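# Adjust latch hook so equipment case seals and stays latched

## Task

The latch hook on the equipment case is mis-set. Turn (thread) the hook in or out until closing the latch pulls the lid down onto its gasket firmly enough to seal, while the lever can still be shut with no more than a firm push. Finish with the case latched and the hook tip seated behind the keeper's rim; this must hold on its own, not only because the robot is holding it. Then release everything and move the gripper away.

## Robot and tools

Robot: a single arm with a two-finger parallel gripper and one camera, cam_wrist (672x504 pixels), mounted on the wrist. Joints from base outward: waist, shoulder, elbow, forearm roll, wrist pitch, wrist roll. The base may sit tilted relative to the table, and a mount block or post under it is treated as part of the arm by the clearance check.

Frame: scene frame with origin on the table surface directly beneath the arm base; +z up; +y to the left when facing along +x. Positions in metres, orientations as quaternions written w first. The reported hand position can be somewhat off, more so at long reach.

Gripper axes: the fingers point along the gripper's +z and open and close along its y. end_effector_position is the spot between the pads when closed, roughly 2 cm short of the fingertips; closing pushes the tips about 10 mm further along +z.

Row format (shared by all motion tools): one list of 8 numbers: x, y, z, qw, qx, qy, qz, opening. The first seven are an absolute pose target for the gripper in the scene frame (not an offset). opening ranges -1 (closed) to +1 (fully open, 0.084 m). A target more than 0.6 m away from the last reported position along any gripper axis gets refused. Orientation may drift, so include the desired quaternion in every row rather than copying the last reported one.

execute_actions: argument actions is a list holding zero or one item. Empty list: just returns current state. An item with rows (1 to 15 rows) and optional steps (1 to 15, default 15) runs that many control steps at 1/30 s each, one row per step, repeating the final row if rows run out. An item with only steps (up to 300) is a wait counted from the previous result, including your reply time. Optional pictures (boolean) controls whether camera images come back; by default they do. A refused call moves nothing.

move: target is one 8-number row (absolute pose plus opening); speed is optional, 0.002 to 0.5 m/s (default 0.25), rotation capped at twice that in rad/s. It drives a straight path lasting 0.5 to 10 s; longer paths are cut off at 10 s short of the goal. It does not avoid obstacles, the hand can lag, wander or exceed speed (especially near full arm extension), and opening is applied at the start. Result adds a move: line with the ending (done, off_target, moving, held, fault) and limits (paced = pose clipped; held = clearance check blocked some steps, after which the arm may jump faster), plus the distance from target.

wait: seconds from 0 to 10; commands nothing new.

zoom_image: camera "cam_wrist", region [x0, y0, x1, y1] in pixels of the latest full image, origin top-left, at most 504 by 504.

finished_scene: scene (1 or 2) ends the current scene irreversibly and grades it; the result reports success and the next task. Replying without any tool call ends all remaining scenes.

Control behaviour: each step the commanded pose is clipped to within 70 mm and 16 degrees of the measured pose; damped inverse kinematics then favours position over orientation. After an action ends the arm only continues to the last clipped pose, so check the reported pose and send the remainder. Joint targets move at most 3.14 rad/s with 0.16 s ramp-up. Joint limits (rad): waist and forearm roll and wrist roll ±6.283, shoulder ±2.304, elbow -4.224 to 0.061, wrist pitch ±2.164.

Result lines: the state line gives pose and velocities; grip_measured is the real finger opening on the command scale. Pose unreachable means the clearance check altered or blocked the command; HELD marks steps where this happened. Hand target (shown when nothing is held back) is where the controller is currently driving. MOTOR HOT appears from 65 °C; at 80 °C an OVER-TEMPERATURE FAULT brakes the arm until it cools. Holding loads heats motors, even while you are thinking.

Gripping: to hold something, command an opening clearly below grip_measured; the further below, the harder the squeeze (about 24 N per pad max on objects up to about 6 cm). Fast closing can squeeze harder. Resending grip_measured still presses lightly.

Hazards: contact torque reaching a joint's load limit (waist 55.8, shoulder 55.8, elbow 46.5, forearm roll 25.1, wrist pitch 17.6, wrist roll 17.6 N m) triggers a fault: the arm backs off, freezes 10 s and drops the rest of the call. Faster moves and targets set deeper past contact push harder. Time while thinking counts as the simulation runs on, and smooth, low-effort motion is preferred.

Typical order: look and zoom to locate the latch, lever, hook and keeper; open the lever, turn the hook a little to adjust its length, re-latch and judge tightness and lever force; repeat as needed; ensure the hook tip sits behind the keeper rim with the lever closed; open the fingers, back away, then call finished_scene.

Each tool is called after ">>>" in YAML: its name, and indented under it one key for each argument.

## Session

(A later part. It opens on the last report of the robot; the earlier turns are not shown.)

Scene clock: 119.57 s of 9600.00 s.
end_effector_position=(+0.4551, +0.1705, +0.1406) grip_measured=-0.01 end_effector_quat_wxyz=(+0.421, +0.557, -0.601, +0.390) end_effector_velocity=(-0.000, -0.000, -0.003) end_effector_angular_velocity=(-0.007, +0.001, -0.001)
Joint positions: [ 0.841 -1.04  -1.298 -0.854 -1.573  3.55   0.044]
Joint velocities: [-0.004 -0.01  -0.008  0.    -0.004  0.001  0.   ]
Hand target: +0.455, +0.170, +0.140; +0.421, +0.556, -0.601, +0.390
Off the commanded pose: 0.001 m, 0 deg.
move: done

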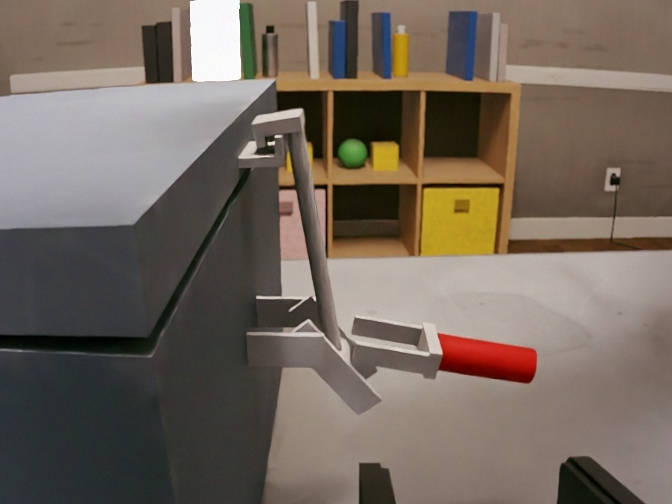

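>>> move:
  target: [0.42,0.12,0.24,0.15,0.33,-0.92,0.14,-0.8]
  speed: 0.4

>>> move:
  target: [0.397,0.009,0.17,0,0.039,0.999,0,-0.8]
  speed: 0.3

>>> move:
  target: [0.401,0.009,0.115,0,0.039,0.999,0,-0.8]
  speed: 0.06

>>> move:
  target: [0.416,0.007,0.085,0,0.039,0.999,0,-0.8]
  speed: 0.025

Scene clock: 125.10 s of 9600.00 s.
end_effector_position=(+0.4197, +0.1194, +0.2392) grip_measured=-0.82 end_effector_quat_wxyz=(-0.151, -0.330, +0.921, -0.140) end_effector_velocity=(-0.000, -0.001, +0.001) end_effector_angular_velocity=(+0.007, -0.009, -0.005)
Joint positions: [ 0.833 -0.199 -0.594 -0.96  -0.819  4.182  0.008]
Joint velocities: [ 0.     0.011  0.01  -0.009  0.007  0.013  0.   ]
Hand target: +0.420, +0.119, +0.239; -0.150, -0.330, +0.921, -0.140
Off the commanded pose: 0.001 m, 0 deg.
move: done

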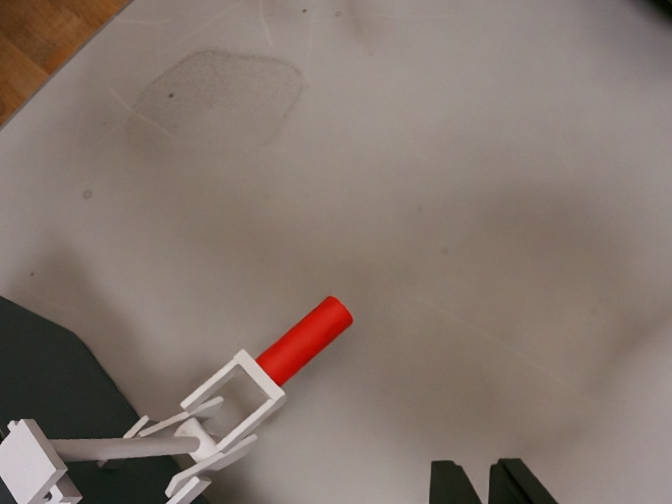

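Scene clock: 127.40 s of 9600.00 s.
end_effector_position=(+0.3972, +0.0101, +0.1699) grip_measured=-0.82 end_effector_quat_wxyz=(-0.000, +0.040, +0.999, +0.001) end_effector_velocity=(+0.001, -0.000, -0.000) end_effector_angular_velocity=(+0.009, -0.012, -0.003)
Joint positions: [ 0.31  -0.017 -0.219 -2.392 -0.449  5.833  0.008]
Joint velocities: [-0.008  0.001  0.006 -0.049 -0.009  0.042 -0.   ]
Hand target: +0.397, +0.010, +0.170; +0.000, +0.040, +0.999, +0.002
Off the commanded pose: 0.001 m, 0 deg.
move: done

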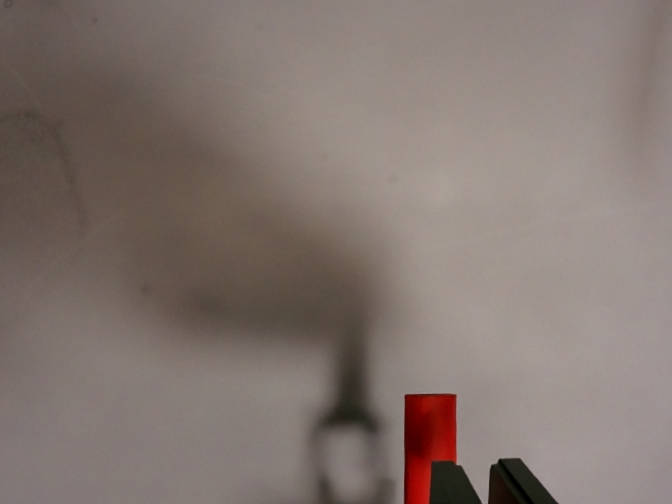

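Scene clock: 128.73 s of 9600.00 s.
end_effector_position=(+0.4010, +0.0093, +0.1154) grip_measured=-0.82 end_effector_quat_wxyz=(+0.000, +0.039, +0.999, +0.000) end_effector_velocity=(+0.001, -0.000, -0.002) end_effector_angular_velocity=(+0.000, -0.002, -0.001)
Joint positions: [ 0.246 -0.252 -0.304 -2.625 -0.566  6.025  0.008]
Joint velocities: [-0.003 -0.007 -0.004 -0.007 -0.005  0.006  0.   ]
Hand target: +0.401, +0.009, +0.115; +0.000, +0.039, +0.999, +0.000
Off the commanded pose: 0.000 m, 0 deg.
move: done

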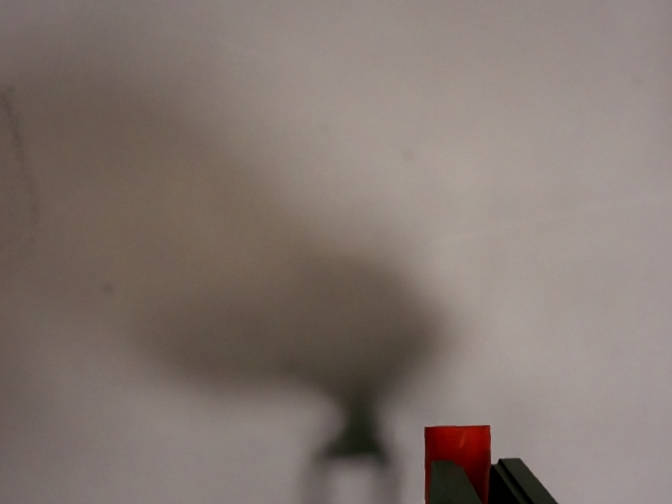

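Scene clock: 130.40 s of 9600.00 s.
end_effector_position=(+0.4160, +0.0072, +0.0852) grip_measured=-0.82 end_effector_quat_wxyz=(+0.000, +0.039, +0.999, +0.000) end_effector_velocity=(+0.000, -0.000, -0.002) end_effector_angular_velocity=(-0.000, +0.001, -0.000)
Joint positions: [ 0.207 -0.355 -0.381 -2.683 -0.588  6.048  0.008]
Joint velocities: [-0.002 -0.005 -0.004 -0.002 -0.001  0.001 -0.   ]
Hand target: +0.416, +0.007, +0.085; -0.000, +0.039, +0.999, +0.000
Off the commanded pose: 0.000 m, 0 deg.
move: done

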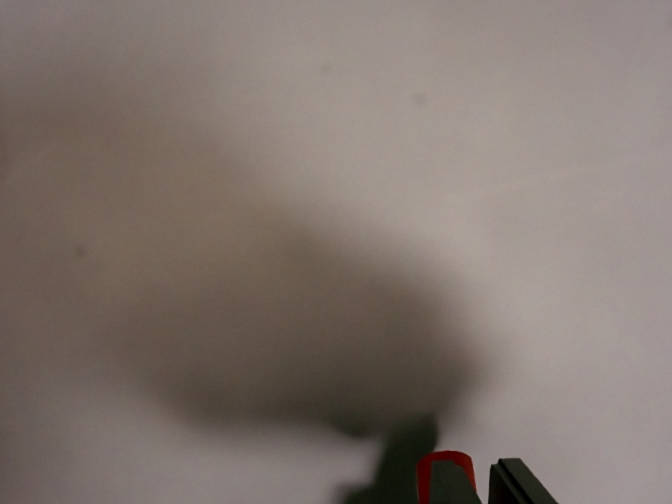

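>>> move:
  target: [0.426,0.007,0.074,0,0.039,0.999,0,-0.8]
  speed: 0.02

>>> move:
  target: [0.40,0.02,0.2,0,0.039,0.999,0,-0.8]
  speed: 0.2

>>> move:
  target: [0.45,0.19,0.25,0.3,0.63,-0.66,0.28,-0.8]
  speed: 0.4

>>> move:
  target: [0.455,0.17,0.14,0.421,0.556,-0.601,0.39,-0.8]
  speed: 0.3

Scene clock: 134.93 s of 9600.00 s.
end_effector_position=(+0.4239, +0.0070, +0.0744) grip_measured=-0.82 end_effector_quat_wxyz=(-0.002, +0.039, +0.999, +0.000) end_effector_velocity=(+0.002, +0.000, -0.002) end_effector_angular_velocity=(+0.000, +0.000, +0.000)
Joint positions: [ 0.196 -0.387 -0.416 -2.69  -0.581  6.044  0.008]
Joint velocities: [-0.002 -0.006 -0.008 -0.001  0.002 -0.001  0.   ]
Hand target: +0.426, +0.007, +0.074; -0.000, +0.039, +0.999, +0.000
Off the commanded pose: 0.002 m, 0 deg.
move: done

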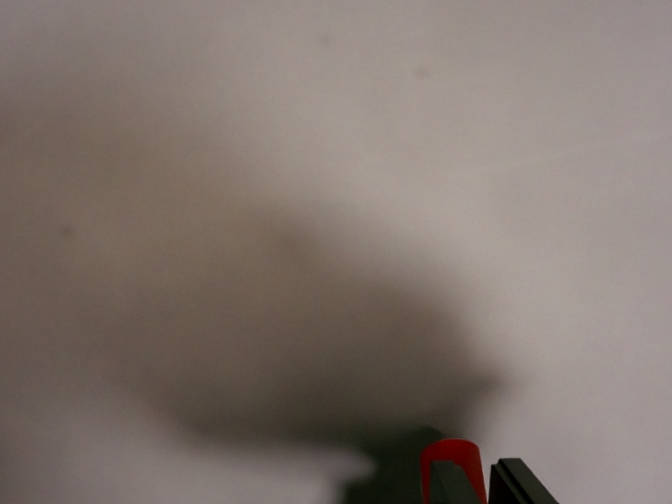

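Scene clock: 136.23 s of 9600.00 s.
end_effector_position=(+0.4000, +0.0193, +0.1994) grip_measured=-0.82 end_effector_quat_wxyz=(+0.000, +0.039, +0.999, -0.000) end_effector_velocity=(-0.000, -0.000, +0.002) end_effector_angular_velocity=(-0.012, +0.009, +0.003)
Joint positions: [ 0.387  0.105 -0.2   -2.108 -0.401  5.603  0.008]
Joint velocities: [ 0.011  0.005 -0.005  0.075  0.001 -0.066  0.   ]
Hand target: +0.400, +0.019, +0.200; -0.000, +0.039, +0.999, -0.001
Off the commanded pose: 0.001 m, 0 deg.
move: done

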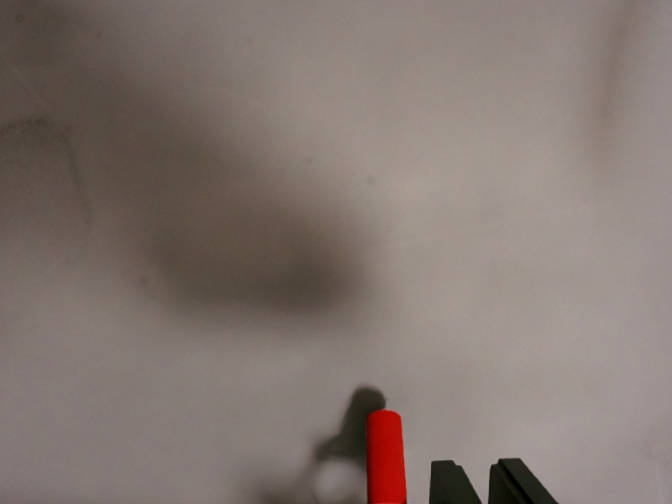

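Scene clock: 139.03 s of 9600.00 s.
end_effector_position=(+0.4502, +0.1894, +0.2506) grip_measured=-0.82 end_effector_quat_wxyz=(+0.300, +0.630, -0.659, +0.281) end_effector_velocity=(+0.001, +0.001, +0.000) end_effector_angular_velocity=(-0.004, +0.004, +0.008)
Joint positions: [ 1.003 -0.614 -0.982 -0.852 -1.344  3.496  0.008]
Joint velocities: [ 0.002 -0.005 -0.005 -0.    -0.006 -0.008  0.   ]
Hand target: +0.450, +0.190, +0.251; +0.300, +0.630, -0.659, +0.281
Off the commanded pose: 0.001 m, 0 deg.
move: done

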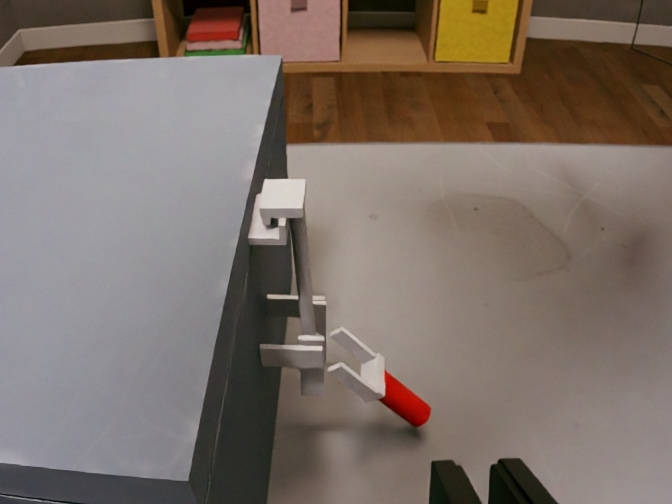

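Scene clock: 140.23 s of 9600.00 s.
end_effector_position=(+0.4551, +0.1705, +0.1406) grip_measured=-0.82 end_effector_quat_wxyz=(+0.421, +0.557, -0.601, +0.390) end_effector_velocity=(+0.000, -0.000, -0.002) end_effector_angular_velocity=(-0.008, +0.001, -0.001)
Joint positions: [ 0.841 -1.04  -1.298 -0.854 -1.573  3.55   0.008]
Joint velocities: [-0.003 -0.009 -0.009  0.001 -0.006 -0.001 -0.   ]
Hand target: +0.455, +0.170, +0.140; +0.421, +0.556, -0.601, +0.390
Off the commanded pose: 0.001 m, 0 deg.
move: done

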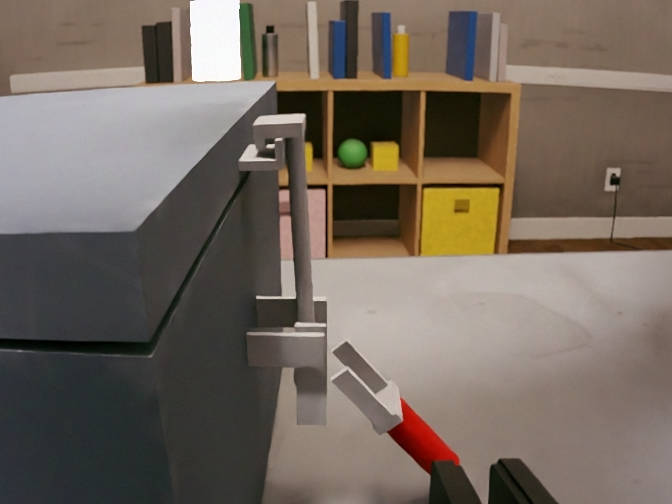

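>>> zoom_image:
  camera: "cam_wrist"
  region: [100,80,380,440]

Region (100, 80, 380, 440) of cam_wrist's 672x504 image, scaled by 1.400, with more detail than that image has.

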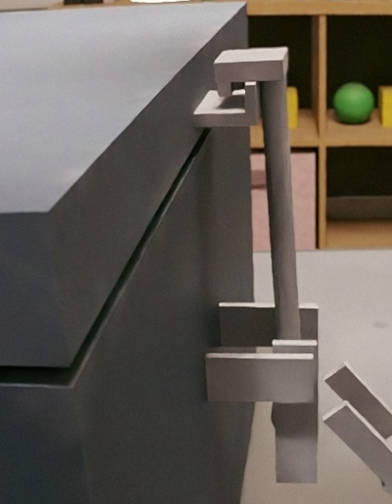

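>>> zoom_image:
  camera: "cam_wrist"
  region: [110,210,210,370]

Region (110, 210, 210, 370) of cam_wrist's 672x504 image, scaled by 3.150, with more detail than that image has; it fills the left 315 columns of this view, and the rest is white.

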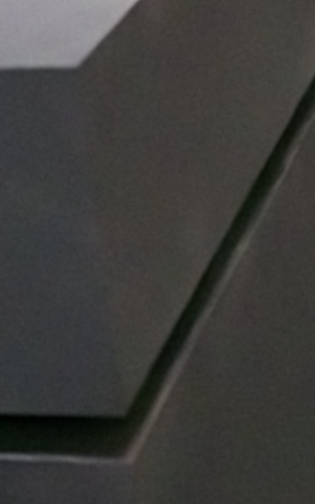

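>>> move:
  target: [0.42,0.12,0.24,0.15,0.33,-0.92,0.14,0]
  speed: 0.4

>>> move:
  target: [0.43,0.004,0.14,0,0.039,0.999,0,0]
  speed: 0.3

>>> move:
  target: [0.434,0.003,0.05,0,0.039,0.999,0,0]
  speed: 0.08

Scene clock: 155.40 s of 9600.00 s.
end_effector_position=(+0.4197, +0.1194, +0.2392) grip_measured=-0.01 end_effector_quat_wxyz=(-0.151, -0.330, +0.921, -0.140) end_effector_velocity=(+0.000, -0.000, +0.001) end_effector_angular_velocity=(+0.009, -0.010, -0.008)
Joint positions: [ 0.833 -0.199 -0.594 -0.96  -0.819  4.182  0.044]
Joint velocities: [ 0.     0.011  0.008 -0.009  0.007  0.014 -0.   ]
Hand target: +0.420, +0.119, +0.239; -0.150, -0.330, +0.921, -0.140
Off the commanded pose: 0.001 m, 0 deg.
move: done

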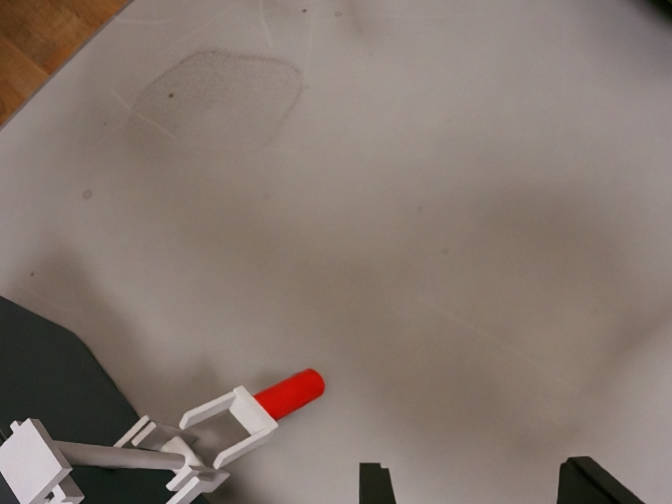

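Scene clock: 157.73 s of 9600.00 s.
end_effector_position=(+0.4302, +0.0053, +0.1399) grip_measured=-0.01 end_effector_quat_wxyz=(-0.000, +0.040, +0.999, +0.001) end_effector_velocity=(+0.000, -0.000, -0.001) end_effector_angular_velocity=(+0.008, -0.011, -0.002)
Joint positions: [ 0.243 -0.133 -0.324 -2.492 -0.448  5.871  0.044]
Joint velocities: [-0.008  0.     0.006 -0.047 -0.01   0.039 -0.   ]
Hand target: +0.430, +0.005, +0.140; +0.000, +0.040, +0.999, +0.002
Off the commanded pose: 0.001 m, 0 deg.
move: done

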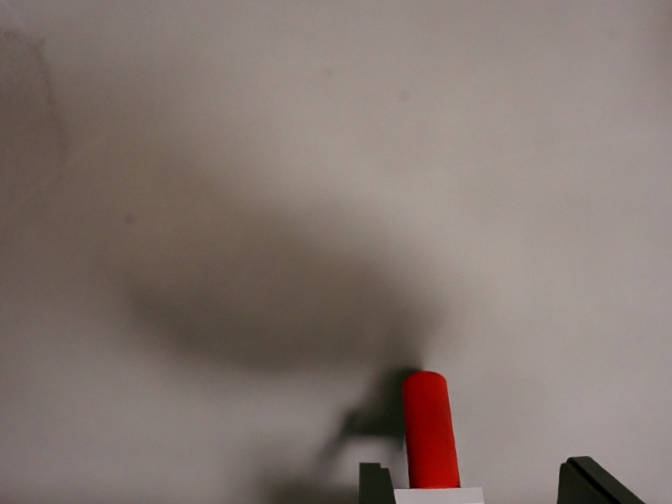

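Scene clock: 159.27 s of 9600.00 s.
end_effector_position=(+0.4340, +0.0034, +0.0505) grip_measured=-0.01 end_effector_quat_wxyz=(+0.000, +0.039, +0.999, +0.000) end_effector_velocity=(-0.001, -0.000, -0.002) end_effector_angular_velocity=(-0.000, +0.002, +0.001)
Joint positions: [ 0.166 -0.459 -0.474 -2.734 -0.598  6.059  0.044]
Joint velocities: [-0.002 -0.008 -0.003 -0.003 -0.003  0.001 -0.   ]
Hand target: +0.434, +0.003, +0.050; +0.000, +0.039, +0.999, +0.000
Off the commanded pose: 0.001 m, 0 deg.
move: done

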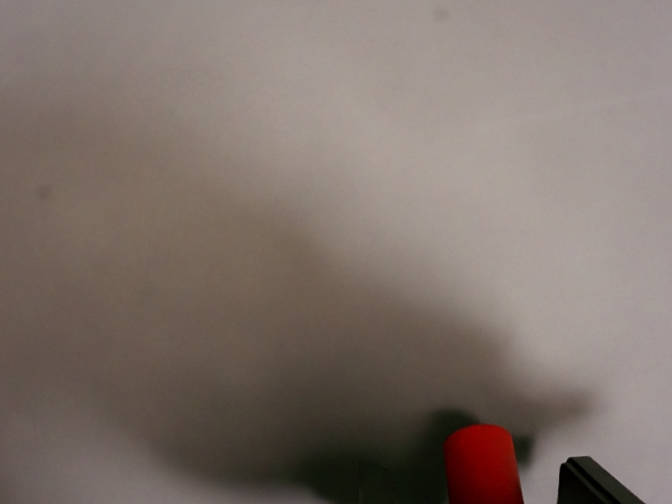

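>>> move:
  target: [0.429,0.005,0.048,0,0.039,0.999,0,0]
  speed: 0.03

>>> move:
  target: [0.429,0.005,0.048,0,0.039,0.999,0,-0.7]
  speed: 0.03

Scene clock: 167.03 s of 9600.00 s.
end_effector_position=(+0.4291, +0.0049, +0.0481) grip_measured=-0.01 end_effector_quat_wxyz=(-0.000, +0.039, +0.999, +0.000) end_effector_velocity=(-0.000, +0.000, -0.001) end_effector_angular_velocity=(-0.000, -0.002, -0.001)
Joint positions: [ 0.17  -0.472 -0.47  -2.738 -0.613  6.069  0.044]
Joint velocities: [ 0.001 -0.003 -0.    -0.001 -0.004  0.003 -0.   ]
Hand target: +0.429, +0.005, +0.048; +0.000, +0.039, +0.999, +0.000
Off the commanded pose: 0.000 m, 0 deg.
move: done

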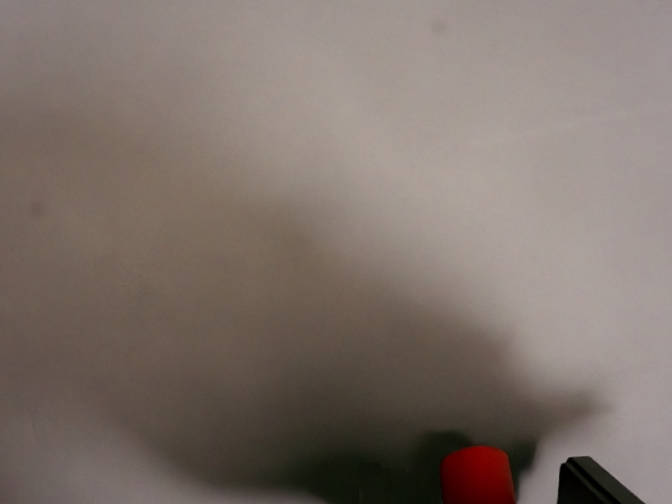

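Scene clock: 167.73 s of 9600.00 s.
end_effector_position=(+0.4288, +0.0052, +0.0480) grip_measured=-0.60 end_effector_quat_wxyz=(-0.000, +0.039, +0.999, +0.000) end_effector_velocity=(-0.000, -0.000, -0.000) end_effector_angular_velocity=(-0.000, -0.000, +0.000)
Joint positions: [ 0.17  -0.473 -0.47  -2.738 -0.613  6.07   0.018]
Joint velocities: [-0.    -0.001 -0.    -0.    -0.001  0.     0.   ]
Hand target: +0.429, +0.005, +0.048; -0.000, +0.039, +0.999, +0.000
Off the commanded pose: 0.000 m, 0 deg.
move: done

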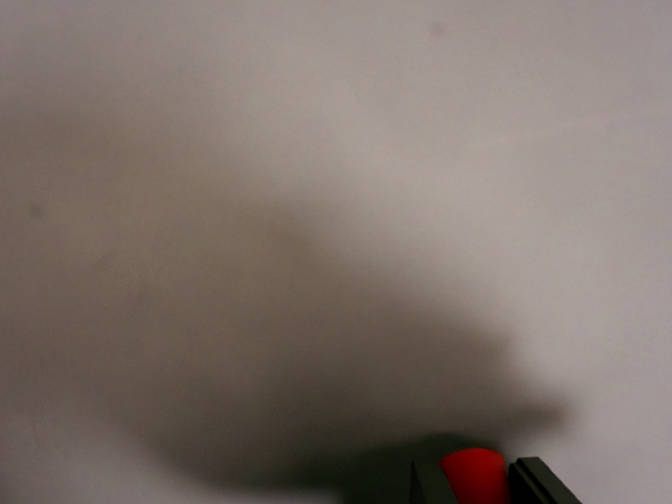

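>>> move:
  target: [0.416,0.006,0.066,0,0.039,0.999,0,-0.7]
  speed: 0.03

>>> move:
  target: [0.407,0.007,0.092,0,0.039,0.999,0,-0.7]
  speed: 0.03

>>> move:
  target: [0.407,0.007,0.092,0,0.039,0.999,0,0]
  speed: 0.03

>>> move:
  target: [0.42,0.005,0.27,0,0.039,0.999,0,0]
  speed: 0.2

>>> move:
  target: [0.507,0.0005,0.27,-0.12,0.039,0.992,0.005,0]
  speed: 0.2

Scene clock: 172.27 s of 9600.00 s.
end_effector_position=(+0.4159, +0.0057, +0.0658) grip_measured=-0.61 end_effector_quat_wxyz=(-0.000, +0.039, +0.999, -0.000) end_effector_velocity=(-0.001, +0.000, +0.001) end_effector_angular_velocity=(+0.000, -0.000, +0.001)
Joint positions: [ 0.188 -0.424 -0.415 -2.723 -0.619  6.074  0.017]
Joint velocities: [ 0.002  0.004  0.004  0.002  0.    -0.    -0.   ]
Hand target: +0.416, +0.006, +0.066; +0.000, +0.039, +0.999, -0.000
Off the commanded pose: 0.000 m, 0 deg.
move: done

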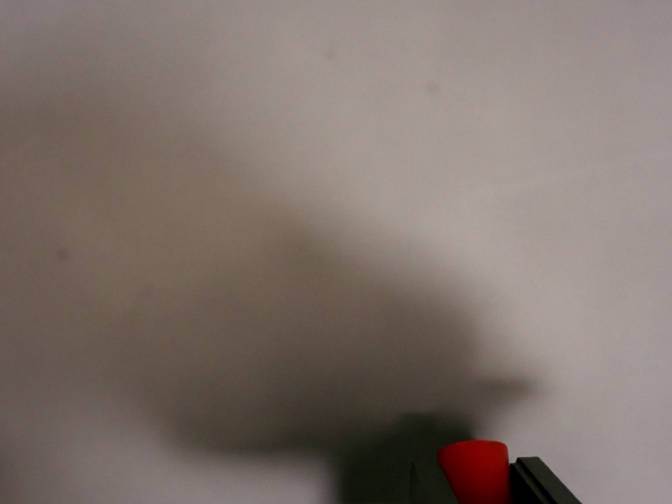

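Scene clock: 173.50 s of 9600.00 s.
end_effector_position=(+0.4068, +0.0068, +0.0918) grip_measured=-0.61 end_effector_quat_wxyz=(-0.000, +0.039, +0.999, -0.000) end_effector_velocity=(-0.001, +0.000, +0.002) end_effector_angular_velocity=(-0.001, +0.003, +0.000)
Joint positions: [ 0.214 -0.338 -0.353 -2.682 -0.598  6.056  0.017]
Joint velocities: [ 0.002  0.006  0.004  0.005  0.003 -0.003 -0.   ]
Hand target: +0.407, +0.007, +0.092; +0.000, +0.039, +0.999, -0.000
Off the commanded pose: 0.000 m, 0 deg.
move: done

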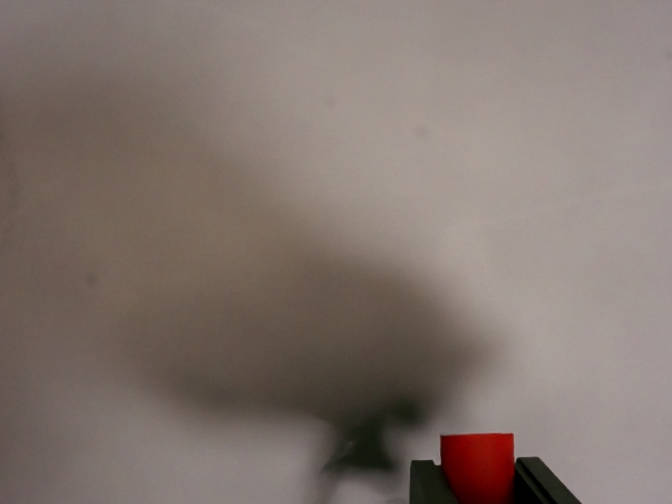

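Scene clock: 174.20 s of 9600.00 s.
end_effector_position=(+0.4071, +0.0070, +0.0920) grip_measured=-0.01 end_effector_quat_wxyz=(+0.000, +0.039, +0.999, -0.000) end_effector_velocity=(-0.002, +0.000, +0.000) end_effector_angular_velocity=(+0.001, +0.004, +0.001)
Joint positions: [ 0.215 -0.337 -0.353 -2.681 -0.597  6.056  0.044]
Joint velocities: [-0.    -0.     0.002 -0.     0.002 -0.     0.   ]
Hand target: +0.407, +0.007, +0.092; +0.000, +0.039, +0.999, -0.000
Off the commanded pose: 0.000 m, 0 deg.
move: done

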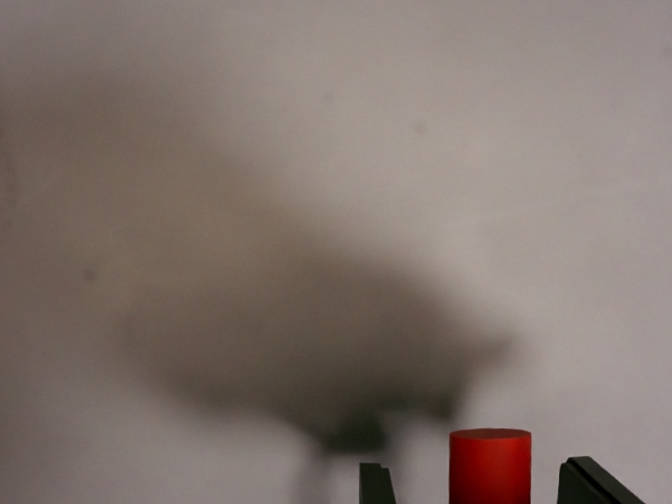

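Scene clock: 176.23 s of 9600.00 s.
end_effector_position=(+0.4195, +0.0042, +0.2693) grip_measured=-0.01 end_effector_quat_wxyz=(-0.001, +0.039, +0.999, -0.002) end_effector_velocity=(-0.000, -0.000, +0.000) end_effector_angular_velocity=(+0.000, +0.014, +0.001)
Joint positions: [ 0.414  0.43  -0.195 -1.263 -0.376  4.725  0.044]
Joint velocities: [-0.004 -0.004 -0.008  0.047  0.    -0.05   0.   ]
Hand target: +0.420, +0.004, +0.269; -0.001, +0.039, +0.999, -0.002
Off the commanded pose: 0.001 m, 0 deg.
move: done

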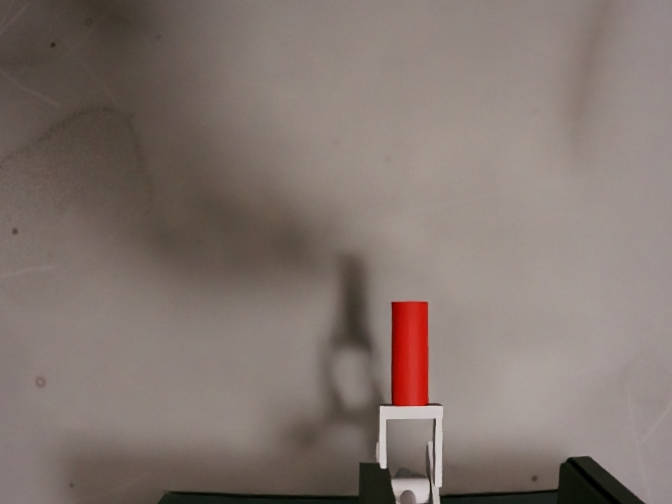

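Scene clock: 177.53 s of 9600.00 s.
end_effector_position=(+0.5063, +0.0012, +0.2700) grip_measured=-0.01 end_effector_quat_wxyz=(-0.121, +0.039, +0.992, +0.005) end_effector_velocity=(+0.002, +0.000, +0.000) end_effector_angular_velocity=(+0.010, +0.008, +0.000)
Joint positions: [ 0.275  0.188 -0.56  -0.49  -0.492  3.857  0.044]
Joint velocities: [-0.008 -0.004 -0.009  0.032 -0.002 -0.039  0.   ]
Hand target: +0.506, +0.001, +0.270; -0.121, +0.039, +0.992, +0.006
Off the commanded pose: 0.001 m, 0 deg.
move: done

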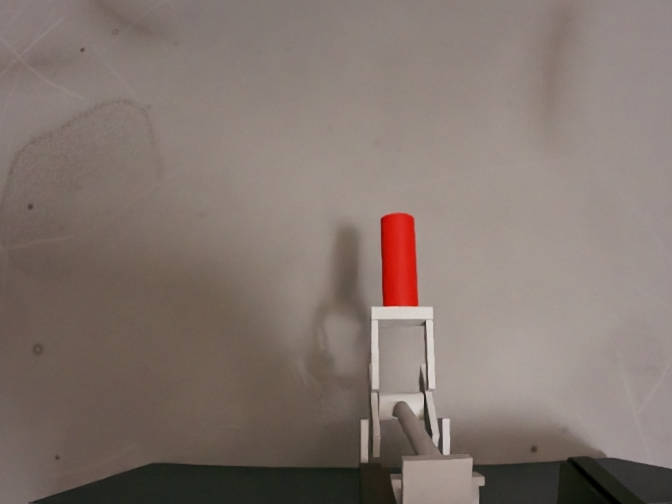

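>>> move:
  target: [0.509,0,0.265,-0.001,-0.987,0.082,0.131,0]
  speed: 0.5

>>> move:
  target: [0.509,0,0.265,0.131,-0.125,-0.983,0.006,0]
  speed: 0.5

>>> move:
  target: [0.506,0.0005,0.245,-0.12,0.039,0.992,0.005,0]
  speed: 0.15

>>> move:
  target: [0.501,0.0007,0.222,-0.12,0.039,0.992,0.005,0]
  speed: 0.05

>>> move:
  target: [0.501,0.0007,0.222,-0.12,0.039,0.992,0.005,-0.85]
  speed: 0.05

Scene clock: 185.83 s of 9600.00 s.
end_effector_position=(+0.5090, +0.0000, +0.2650) grip_measured=-0.01 end_effector_quat_wxyz=(+0.001, +0.988, -0.082, -0.131) end_effector_velocity=(-0.001, -0.000, -0.000) end_effector_angular_velocity=(+0.008, +0.006, +0.007)
Joint positions: [ 0.264  0.16  -0.581 -0.468 -0.499  0.776  0.044]
Joint velocities: [-0.005 -0.001 -0.001  0.019 -0.    -0.03  -0.   ]
Hand target: +0.509, +0.000, +0.265; +0.001, +0.988, -0.082, -0.131
Off the commanded pose: 0.000 m, 0 deg.
move: done

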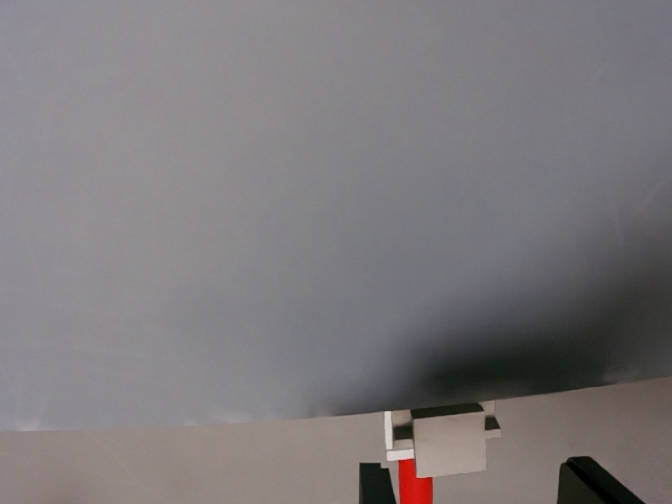

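Scene clock: 189.57 s of 9600.00 s.
end_effector_position=(+0.5090, +0.0000, +0.2650) grip_measured=-0.01 end_effector_quat_wxyz=(-0.131, +0.125, +0.983, -0.006) end_effector_velocity=(-0.001, +0.000, -0.000) end_effector_angular_velocity=(+0.008, +0.006, +0.006)
Joint positions: [ 0.263  0.161 -0.581 -0.465 -0.498 -2.282  0.044]
Joint velocities: [-0.005 -0.001 -0.002  0.021 -0.    -0.031 -0.   ]
Hand target: +0.509, +0.000, +0.265; -0.131, +0.125, +0.983, -0.006
Off the commanded pose: 0.000 m, 0 deg.
move: done

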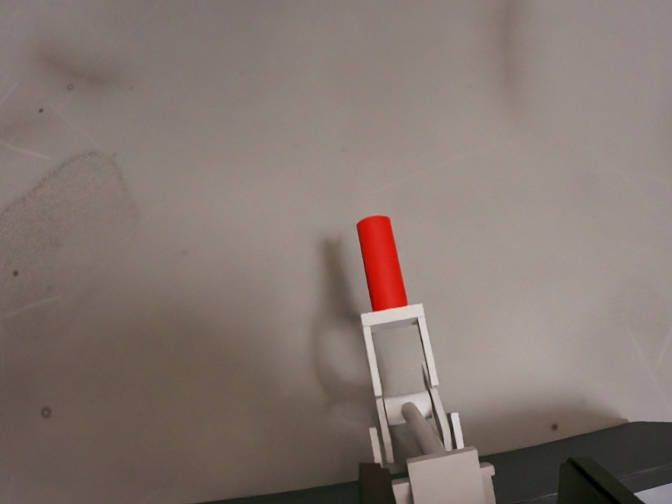

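Scene clock: 190.53 s of 9600.00 s.
end_effector_position=(+0.5060, +0.0005, +0.2452) grip_measured=-0.01 end_effector_quat_wxyz=(-0.120, +0.040, +0.992, +0.005) end_effector_velocity=(+0.001, -0.000, -0.001) end_effector_angular_velocity=(+0.003, -0.003, +0.012)
Joint positions: [ 0.253  0.121 -0.564 -0.547 -0.43  -2.38   0.044]
Joint velocities: [-0.001 -0.003 -0.    -0.007  0.005 -0.007  0.   ]
Hand target: +0.506, +0.000, +0.245; -0.120, +0.039, +0.992, +0.005
Off the commanded pose: 0.000 m, 0 deg.
move: done

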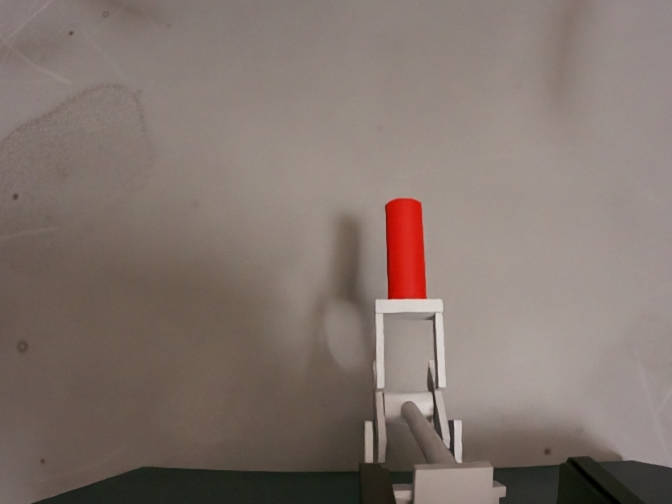

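Scene clock: 191.37 s of 9600.00 s.
end_effector_position=(+0.5011, +0.0007, +0.2223) grip_measured=-0.01 end_effector_quat_wxyz=(-0.120, +0.039, +0.992, +0.005) end_effector_velocity=(-0.000, -0.000, -0.002) end_effector_angular_velocity=(-0.001, -0.001, +0.000)
Joint positions: [ 0.238  0.062 -0.561 -0.621 -0.372 -2.314  0.044]
Joint velocities: [-0.    -0.005  0.    -0.011  0.004  0.011 -0.   ]
Hand target: +0.501, +0.001, +0.222; -0.120, +0.039, +0.992, +0.005
Off the commanded pose: 0.000 m, 0 deg.
move: done

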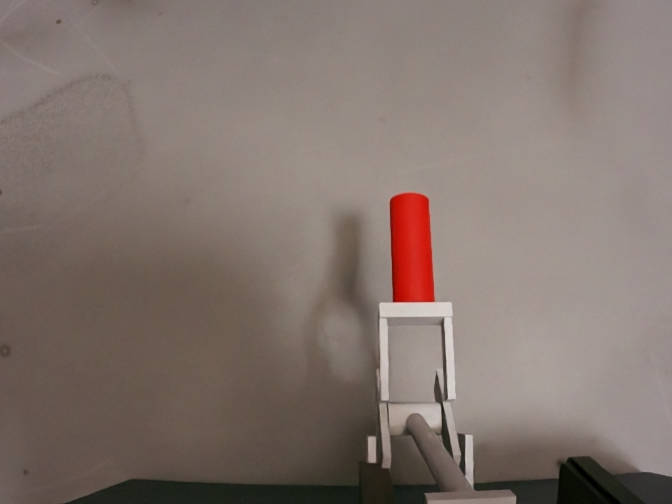

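Scene clock: 192.07 s of 9600.00 s.
end_effector_position=(+0.5011, +0.0005, +0.2222) grip_measured=-0.51 end_effector_quat_wxyz=(-0.120, +0.039, +0.992, +0.005) end_effector_velocity=(-0.001, +0.000, -0.001) end_effector_angular_velocity=(+0.001, +0.002, +0.003)
Joint positions: [ 0.237  0.061 -0.562 -0.622 -0.372 -2.313  0.022]
Joint velocities: [-0.    -0.001  0.002 -0.002  0.002 -0.001  0.   ]
Hand target: +0.501, +0.001, +0.222; -0.120, +0.039, +0.992, +0.005
Off the commanded pose: 0.000 m, 0 deg.
move: done

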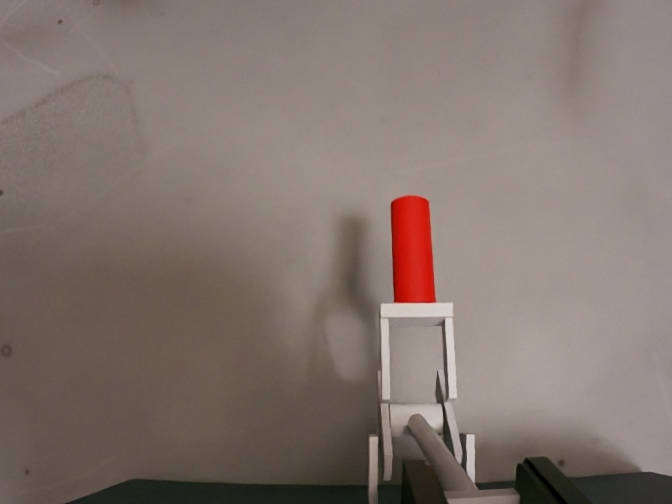

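>>> move:
  target: [0.503,0.0005,0.236,-0.131,0.039,0.99,0.005,-0.85]
  speed: 0.04

>>> move:
  target: [0.471,0.003,0.242,0,0.039,0.999,0,-0.85]
  speed: 0.06

>>> move:
  target: [0.471,0.003,0.242,0,1,0.004,0,-0.85]
  speed: 0.5

>>> move:
  target: [0.471,0.003,0.241,0,0.048,-0.999,0,-0.85]
  speed: 0.5

>>> move:
  target: [0.471,0.003,0.241,0,0.039,0.999,0,-0.85]
  speed: 0.3

>>> move:
  target: [0.503,0.0005,0.235,-0.131,0.039,0.99,0.005,-0.85]
  speed: 0.06

>>> move:
  target: [0.501,0.0007,0.222,-0.12,0.039,0.992,0.005,-0.85]
  speed: 0.04

>>> move:
  target: [0.501,0.0007,0.222,-0.12,0.039,0.992,0.005,0]
  speed: 0.04

>>> move:
  target: [0.508,0,0.258,-0.12,0.039,0.992,0.005,0]
  speed: 0.1

Scene clock: 198.50 s of 9600.00 s.
end_effector_position=(+0.5029, +0.0006, +0.2358) grip_measured=-0.51 end_effector_quat_wxyz=(-0.131, +0.039, +0.991, +0.005) end_effector_velocity=(+0.001, -0.000, +0.002) end_effector_angular_velocity=(+0.002, +0.001, +0.000)
Joint positions: [ 0.244  0.088 -0.574 -0.534 -0.423 -2.397  0.022]
Joint velocities: [-0.001  0.003 -0.003  0.012 -0.005 -0.013  0.   ]
Hand target: +0.503, +0.001, +0.236; -0.131, +0.039, +0.991, +0.005
Off the commanded pose: 0.000 m, 0 deg.
move: done

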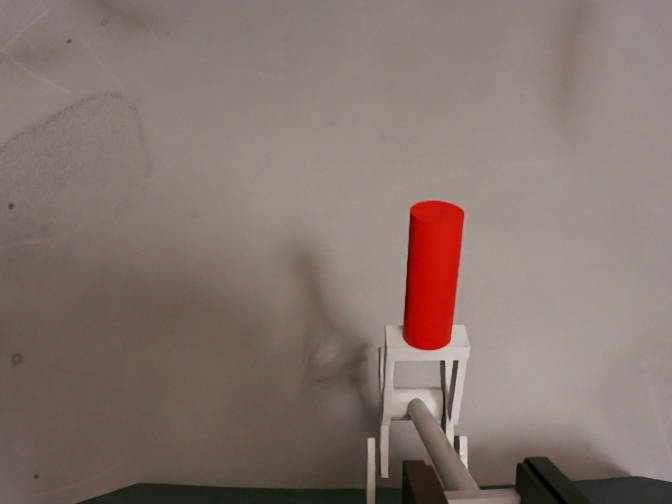

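Scene clock: 201.07 s of 9600.00 s.
end_effector_position=(+0.4718, +0.0027, +0.2419) grip_measured=-0.51 end_effector_quat_wxyz=(+0.000, +0.039, +0.999, -0.000) end_effector_velocity=(+0.000, -0.000, +0.000) end_effector_angular_velocity=(-0.004, -0.019, -0.003)
Joint positions: [ 0.322  0.249 -0.33  -1.441 -0.312 -1.449  0.022]
Joint velocities: [ 0.006  0.005  0.011 -0.075 -0.008  0.081  0.   ]
Hand target: +0.472, +0.003, +0.242; +0.001, +0.039, +0.999, -0.001
Off the commanded pose: 0.001 m, 0 deg.
move: done

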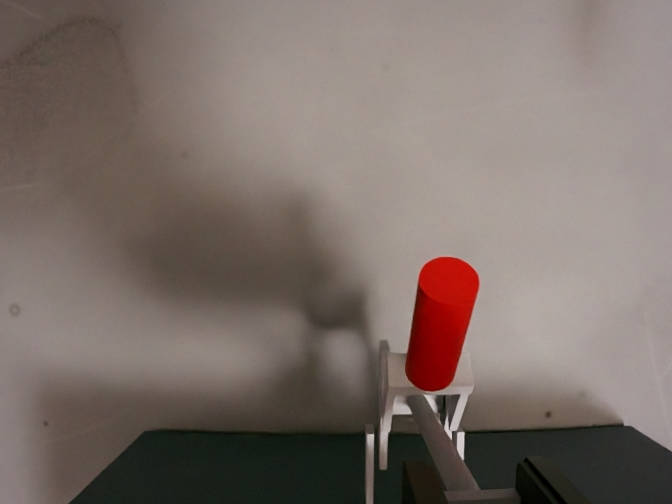

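Scene clock: 204.93 s of 9600.00 s.
end_effector_position=(+0.4711, +0.0032, +0.2421) grip_measured=-0.51 end_effector_quat_wxyz=(-0.001, +1.000, +0.004, -0.001) end_effector_velocity=(+0.001, -0.001, -0.000) end_effector_angular_velocity=(-0.008, -0.015, -0.005)
Joint positions: [ 0.323  0.25  -0.33  -1.432 -0.311  1.597  0.022]
Joint velocities: [ 0.006  0.001  0.007 -0.062 -0.011  0.071  0.   ]
Hand target: +0.471, +0.003, +0.242; -0.000, +1.000, +0.004, -0.000
Off the commanded pose: 0.000 m, 0 deg.
move: done

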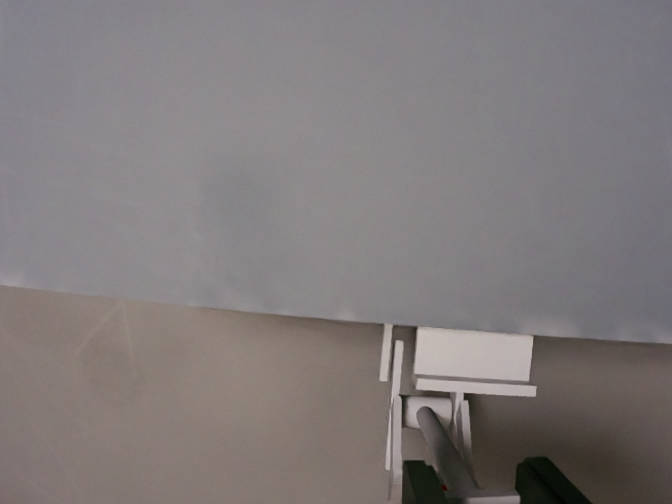

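Scene clock: 208.80 s of 9600.00 s.
end_effector_position=(+0.4708, +0.0031, +0.2410) grip_measured=-0.51 end_effector_quat_wxyz=(-0.001, -0.048, +0.999, +0.001) end_effector_velocity=(+0.001, -0.000, -0.000) end_effector_angular_velocity=(-0.006, -0.016, -0.005)
Joint positions: [ 0.322  0.246 -0.33  -1.443 -0.31   4.661  0.022]
Joint velocities: [ 0.006  0.002  0.008 -0.066 -0.009  0.075  0.   ]
Hand target: +0.471, +0.003, +0.241; -0.000, -0.048, +0.999, +0.000
Off the commanded pose: 0.000 m, 0 deg.
move: done

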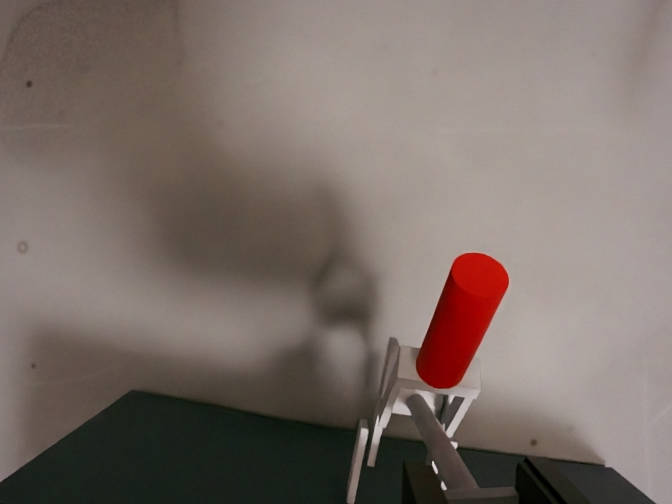

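Scene clock: 209.63 s of 9600.00 s.
end_effector_position=(+0.4709, +0.0029, +0.2410) grip_measured=-0.51 end_effector_quat_wxyz=(-0.000, +0.038, +0.999, -0.000) end_effector_velocity=(-0.001, +0.000, -0.000) end_effector_angular_velocity=(-0.000, -0.005, -0.012)
Joint positions: [ 0.322  0.246 -0.329 -1.448 -0.311  4.839  0.021]
Joint velocities: [ 0.002  0.002  0.005 -0.027 -0.001  0.04  -0.   ]
Hand target: +0.471, +0.003, +0.241; -0.000, +0.039, +0.999, +0.000
Off the commanded pose: 0.000 m, 0 deg.
move: done

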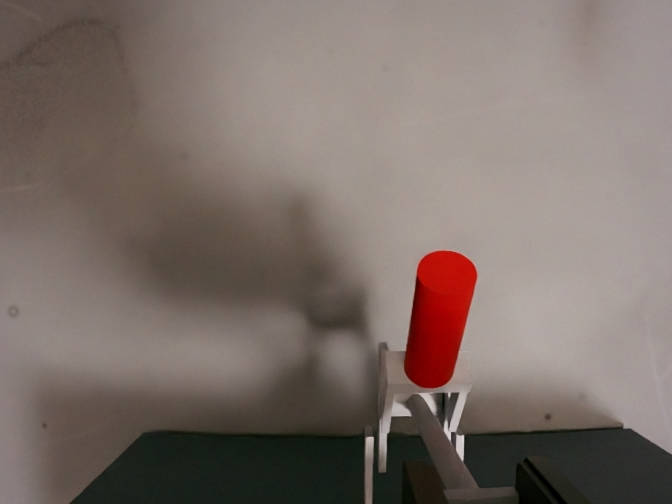

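Scene clock: 212.13 s of 9600.00 s.
end_effector_position=(+0.5020, +0.0010, +0.2351) grip_measured=-0.51 end_effector_quat_wxyz=(-0.132, +0.039, +0.990, +0.005) end_effector_velocity=(+0.001, -0.000, +0.000) end_effector_angular_velocity=(+0.004, +0.013, -0.000)
Joint positions: [ 0.244  0.086 -0.573 -0.533 -0.422  3.886  0.021]
Joint velocities: [-0.006 -0.006 -0.01   0.034 -0.01  -0.037 -0.   ]
Hand target: +0.502, +0.001, +0.235; -0.132, +0.039, +0.990, +0.006
Off the commanded pose: 0.001 m, 0 deg.
move: done

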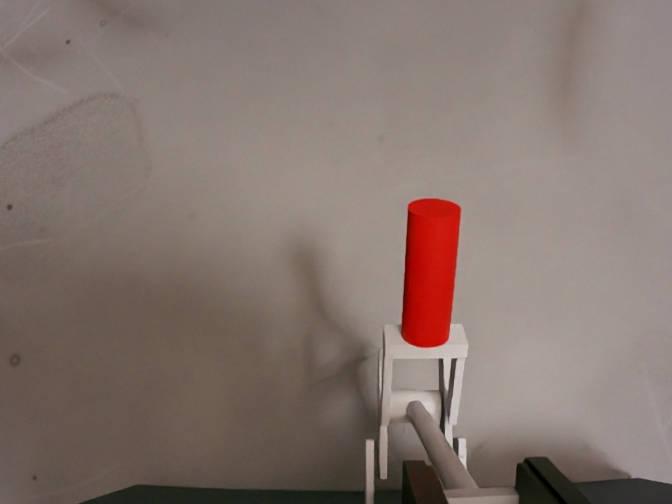

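Scene clock: 212.90 s of 9600.00 s.
end_effector_position=(+0.5013, +0.0007, +0.2227) grip_measured=-0.51 end_effector_quat_wxyz=(-0.120, +0.039, +0.992, +0.005) end_effector_velocity=(-0.000, +0.000, -0.003) end_effector_angular_velocity=(+0.000, -0.006, -0.001)
Joint positions: [ 0.238  0.062 -0.562 -0.62  -0.374  3.968  0.022]
Joint velocities: [-0.001 -0.007  0.003 -0.025  0.013  0.025 -0.   ]
Hand target: +0.501, +0.001, +0.222; -0.120, +0.039, +0.992, +0.005
Off the commanded pose: 0.001 m, 0 deg.
move: done

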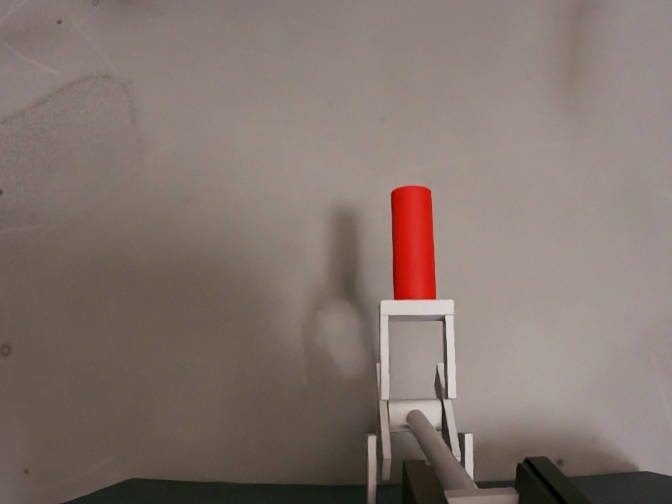

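Scene clock: 213.60 s of 9600.00 s.
end_effector_position=(+0.5010, +0.0007, +0.2220) grip_measured=-0.01 end_effector_quat_wxyz=(-0.120, +0.039, +0.992, +0.005) end_effector_velocity=(+0.001, +0.000, +0.000) end_effector_angular_velocity=(+0.000, -0.002, -0.000)
Joint positions: [ 0.237  0.061 -0.561 -0.622 -0.371  3.971  0.044]
Joint velocities: [ 0.     0.    -0.001 -0.001  0.     0.    -0.   ]
Hand target: +0.501, +0.001, +0.222; -0.120, +0.039, +0.992, +0.005
Off the commanded pose: 0.000 m, 0 deg.
move: done

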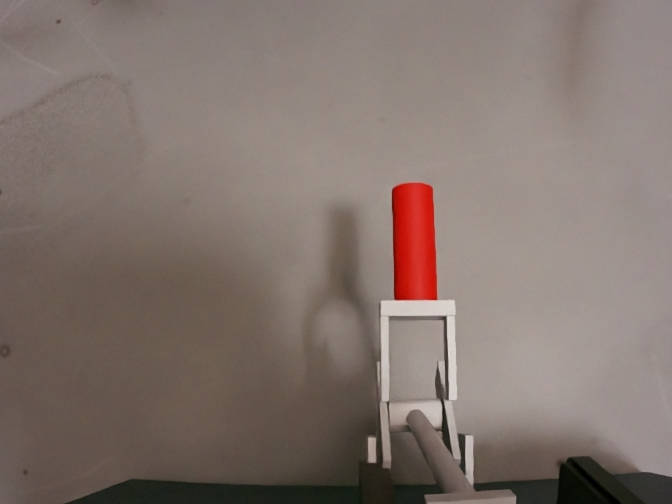

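Scene clock: 214.47 s of 9600.00 s.
end_effector_position=(+0.5079, +0.0000, +0.2576) grip_measured=-0.01 end_effector_quat_wxyz=(-0.120, +0.039, +0.992, +0.005) end_effector_velocity=(+0.000, +0.000, +0.002) end_effector_angular_velocity=(+0.001, +0.000, -0.000)
Joint positions: [ 0.261  0.153 -0.566 -0.514 -0.461  3.872  0.044]
Joint velocities: [ 0.001  0.005 -0.001  0.008 -0.005 -0.007  0.   ]
Hand target: +0.508, +0.000, +0.258; -0.120, +0.039, +0.992, +0.005
Off the commanded pose: 0.000 m, 0 deg.
move: done

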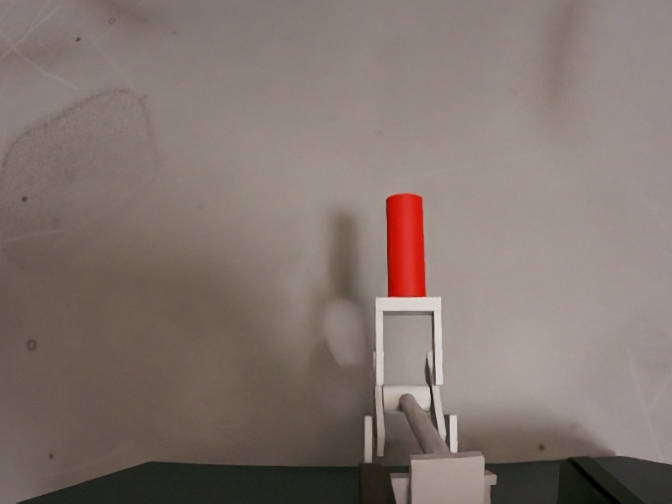

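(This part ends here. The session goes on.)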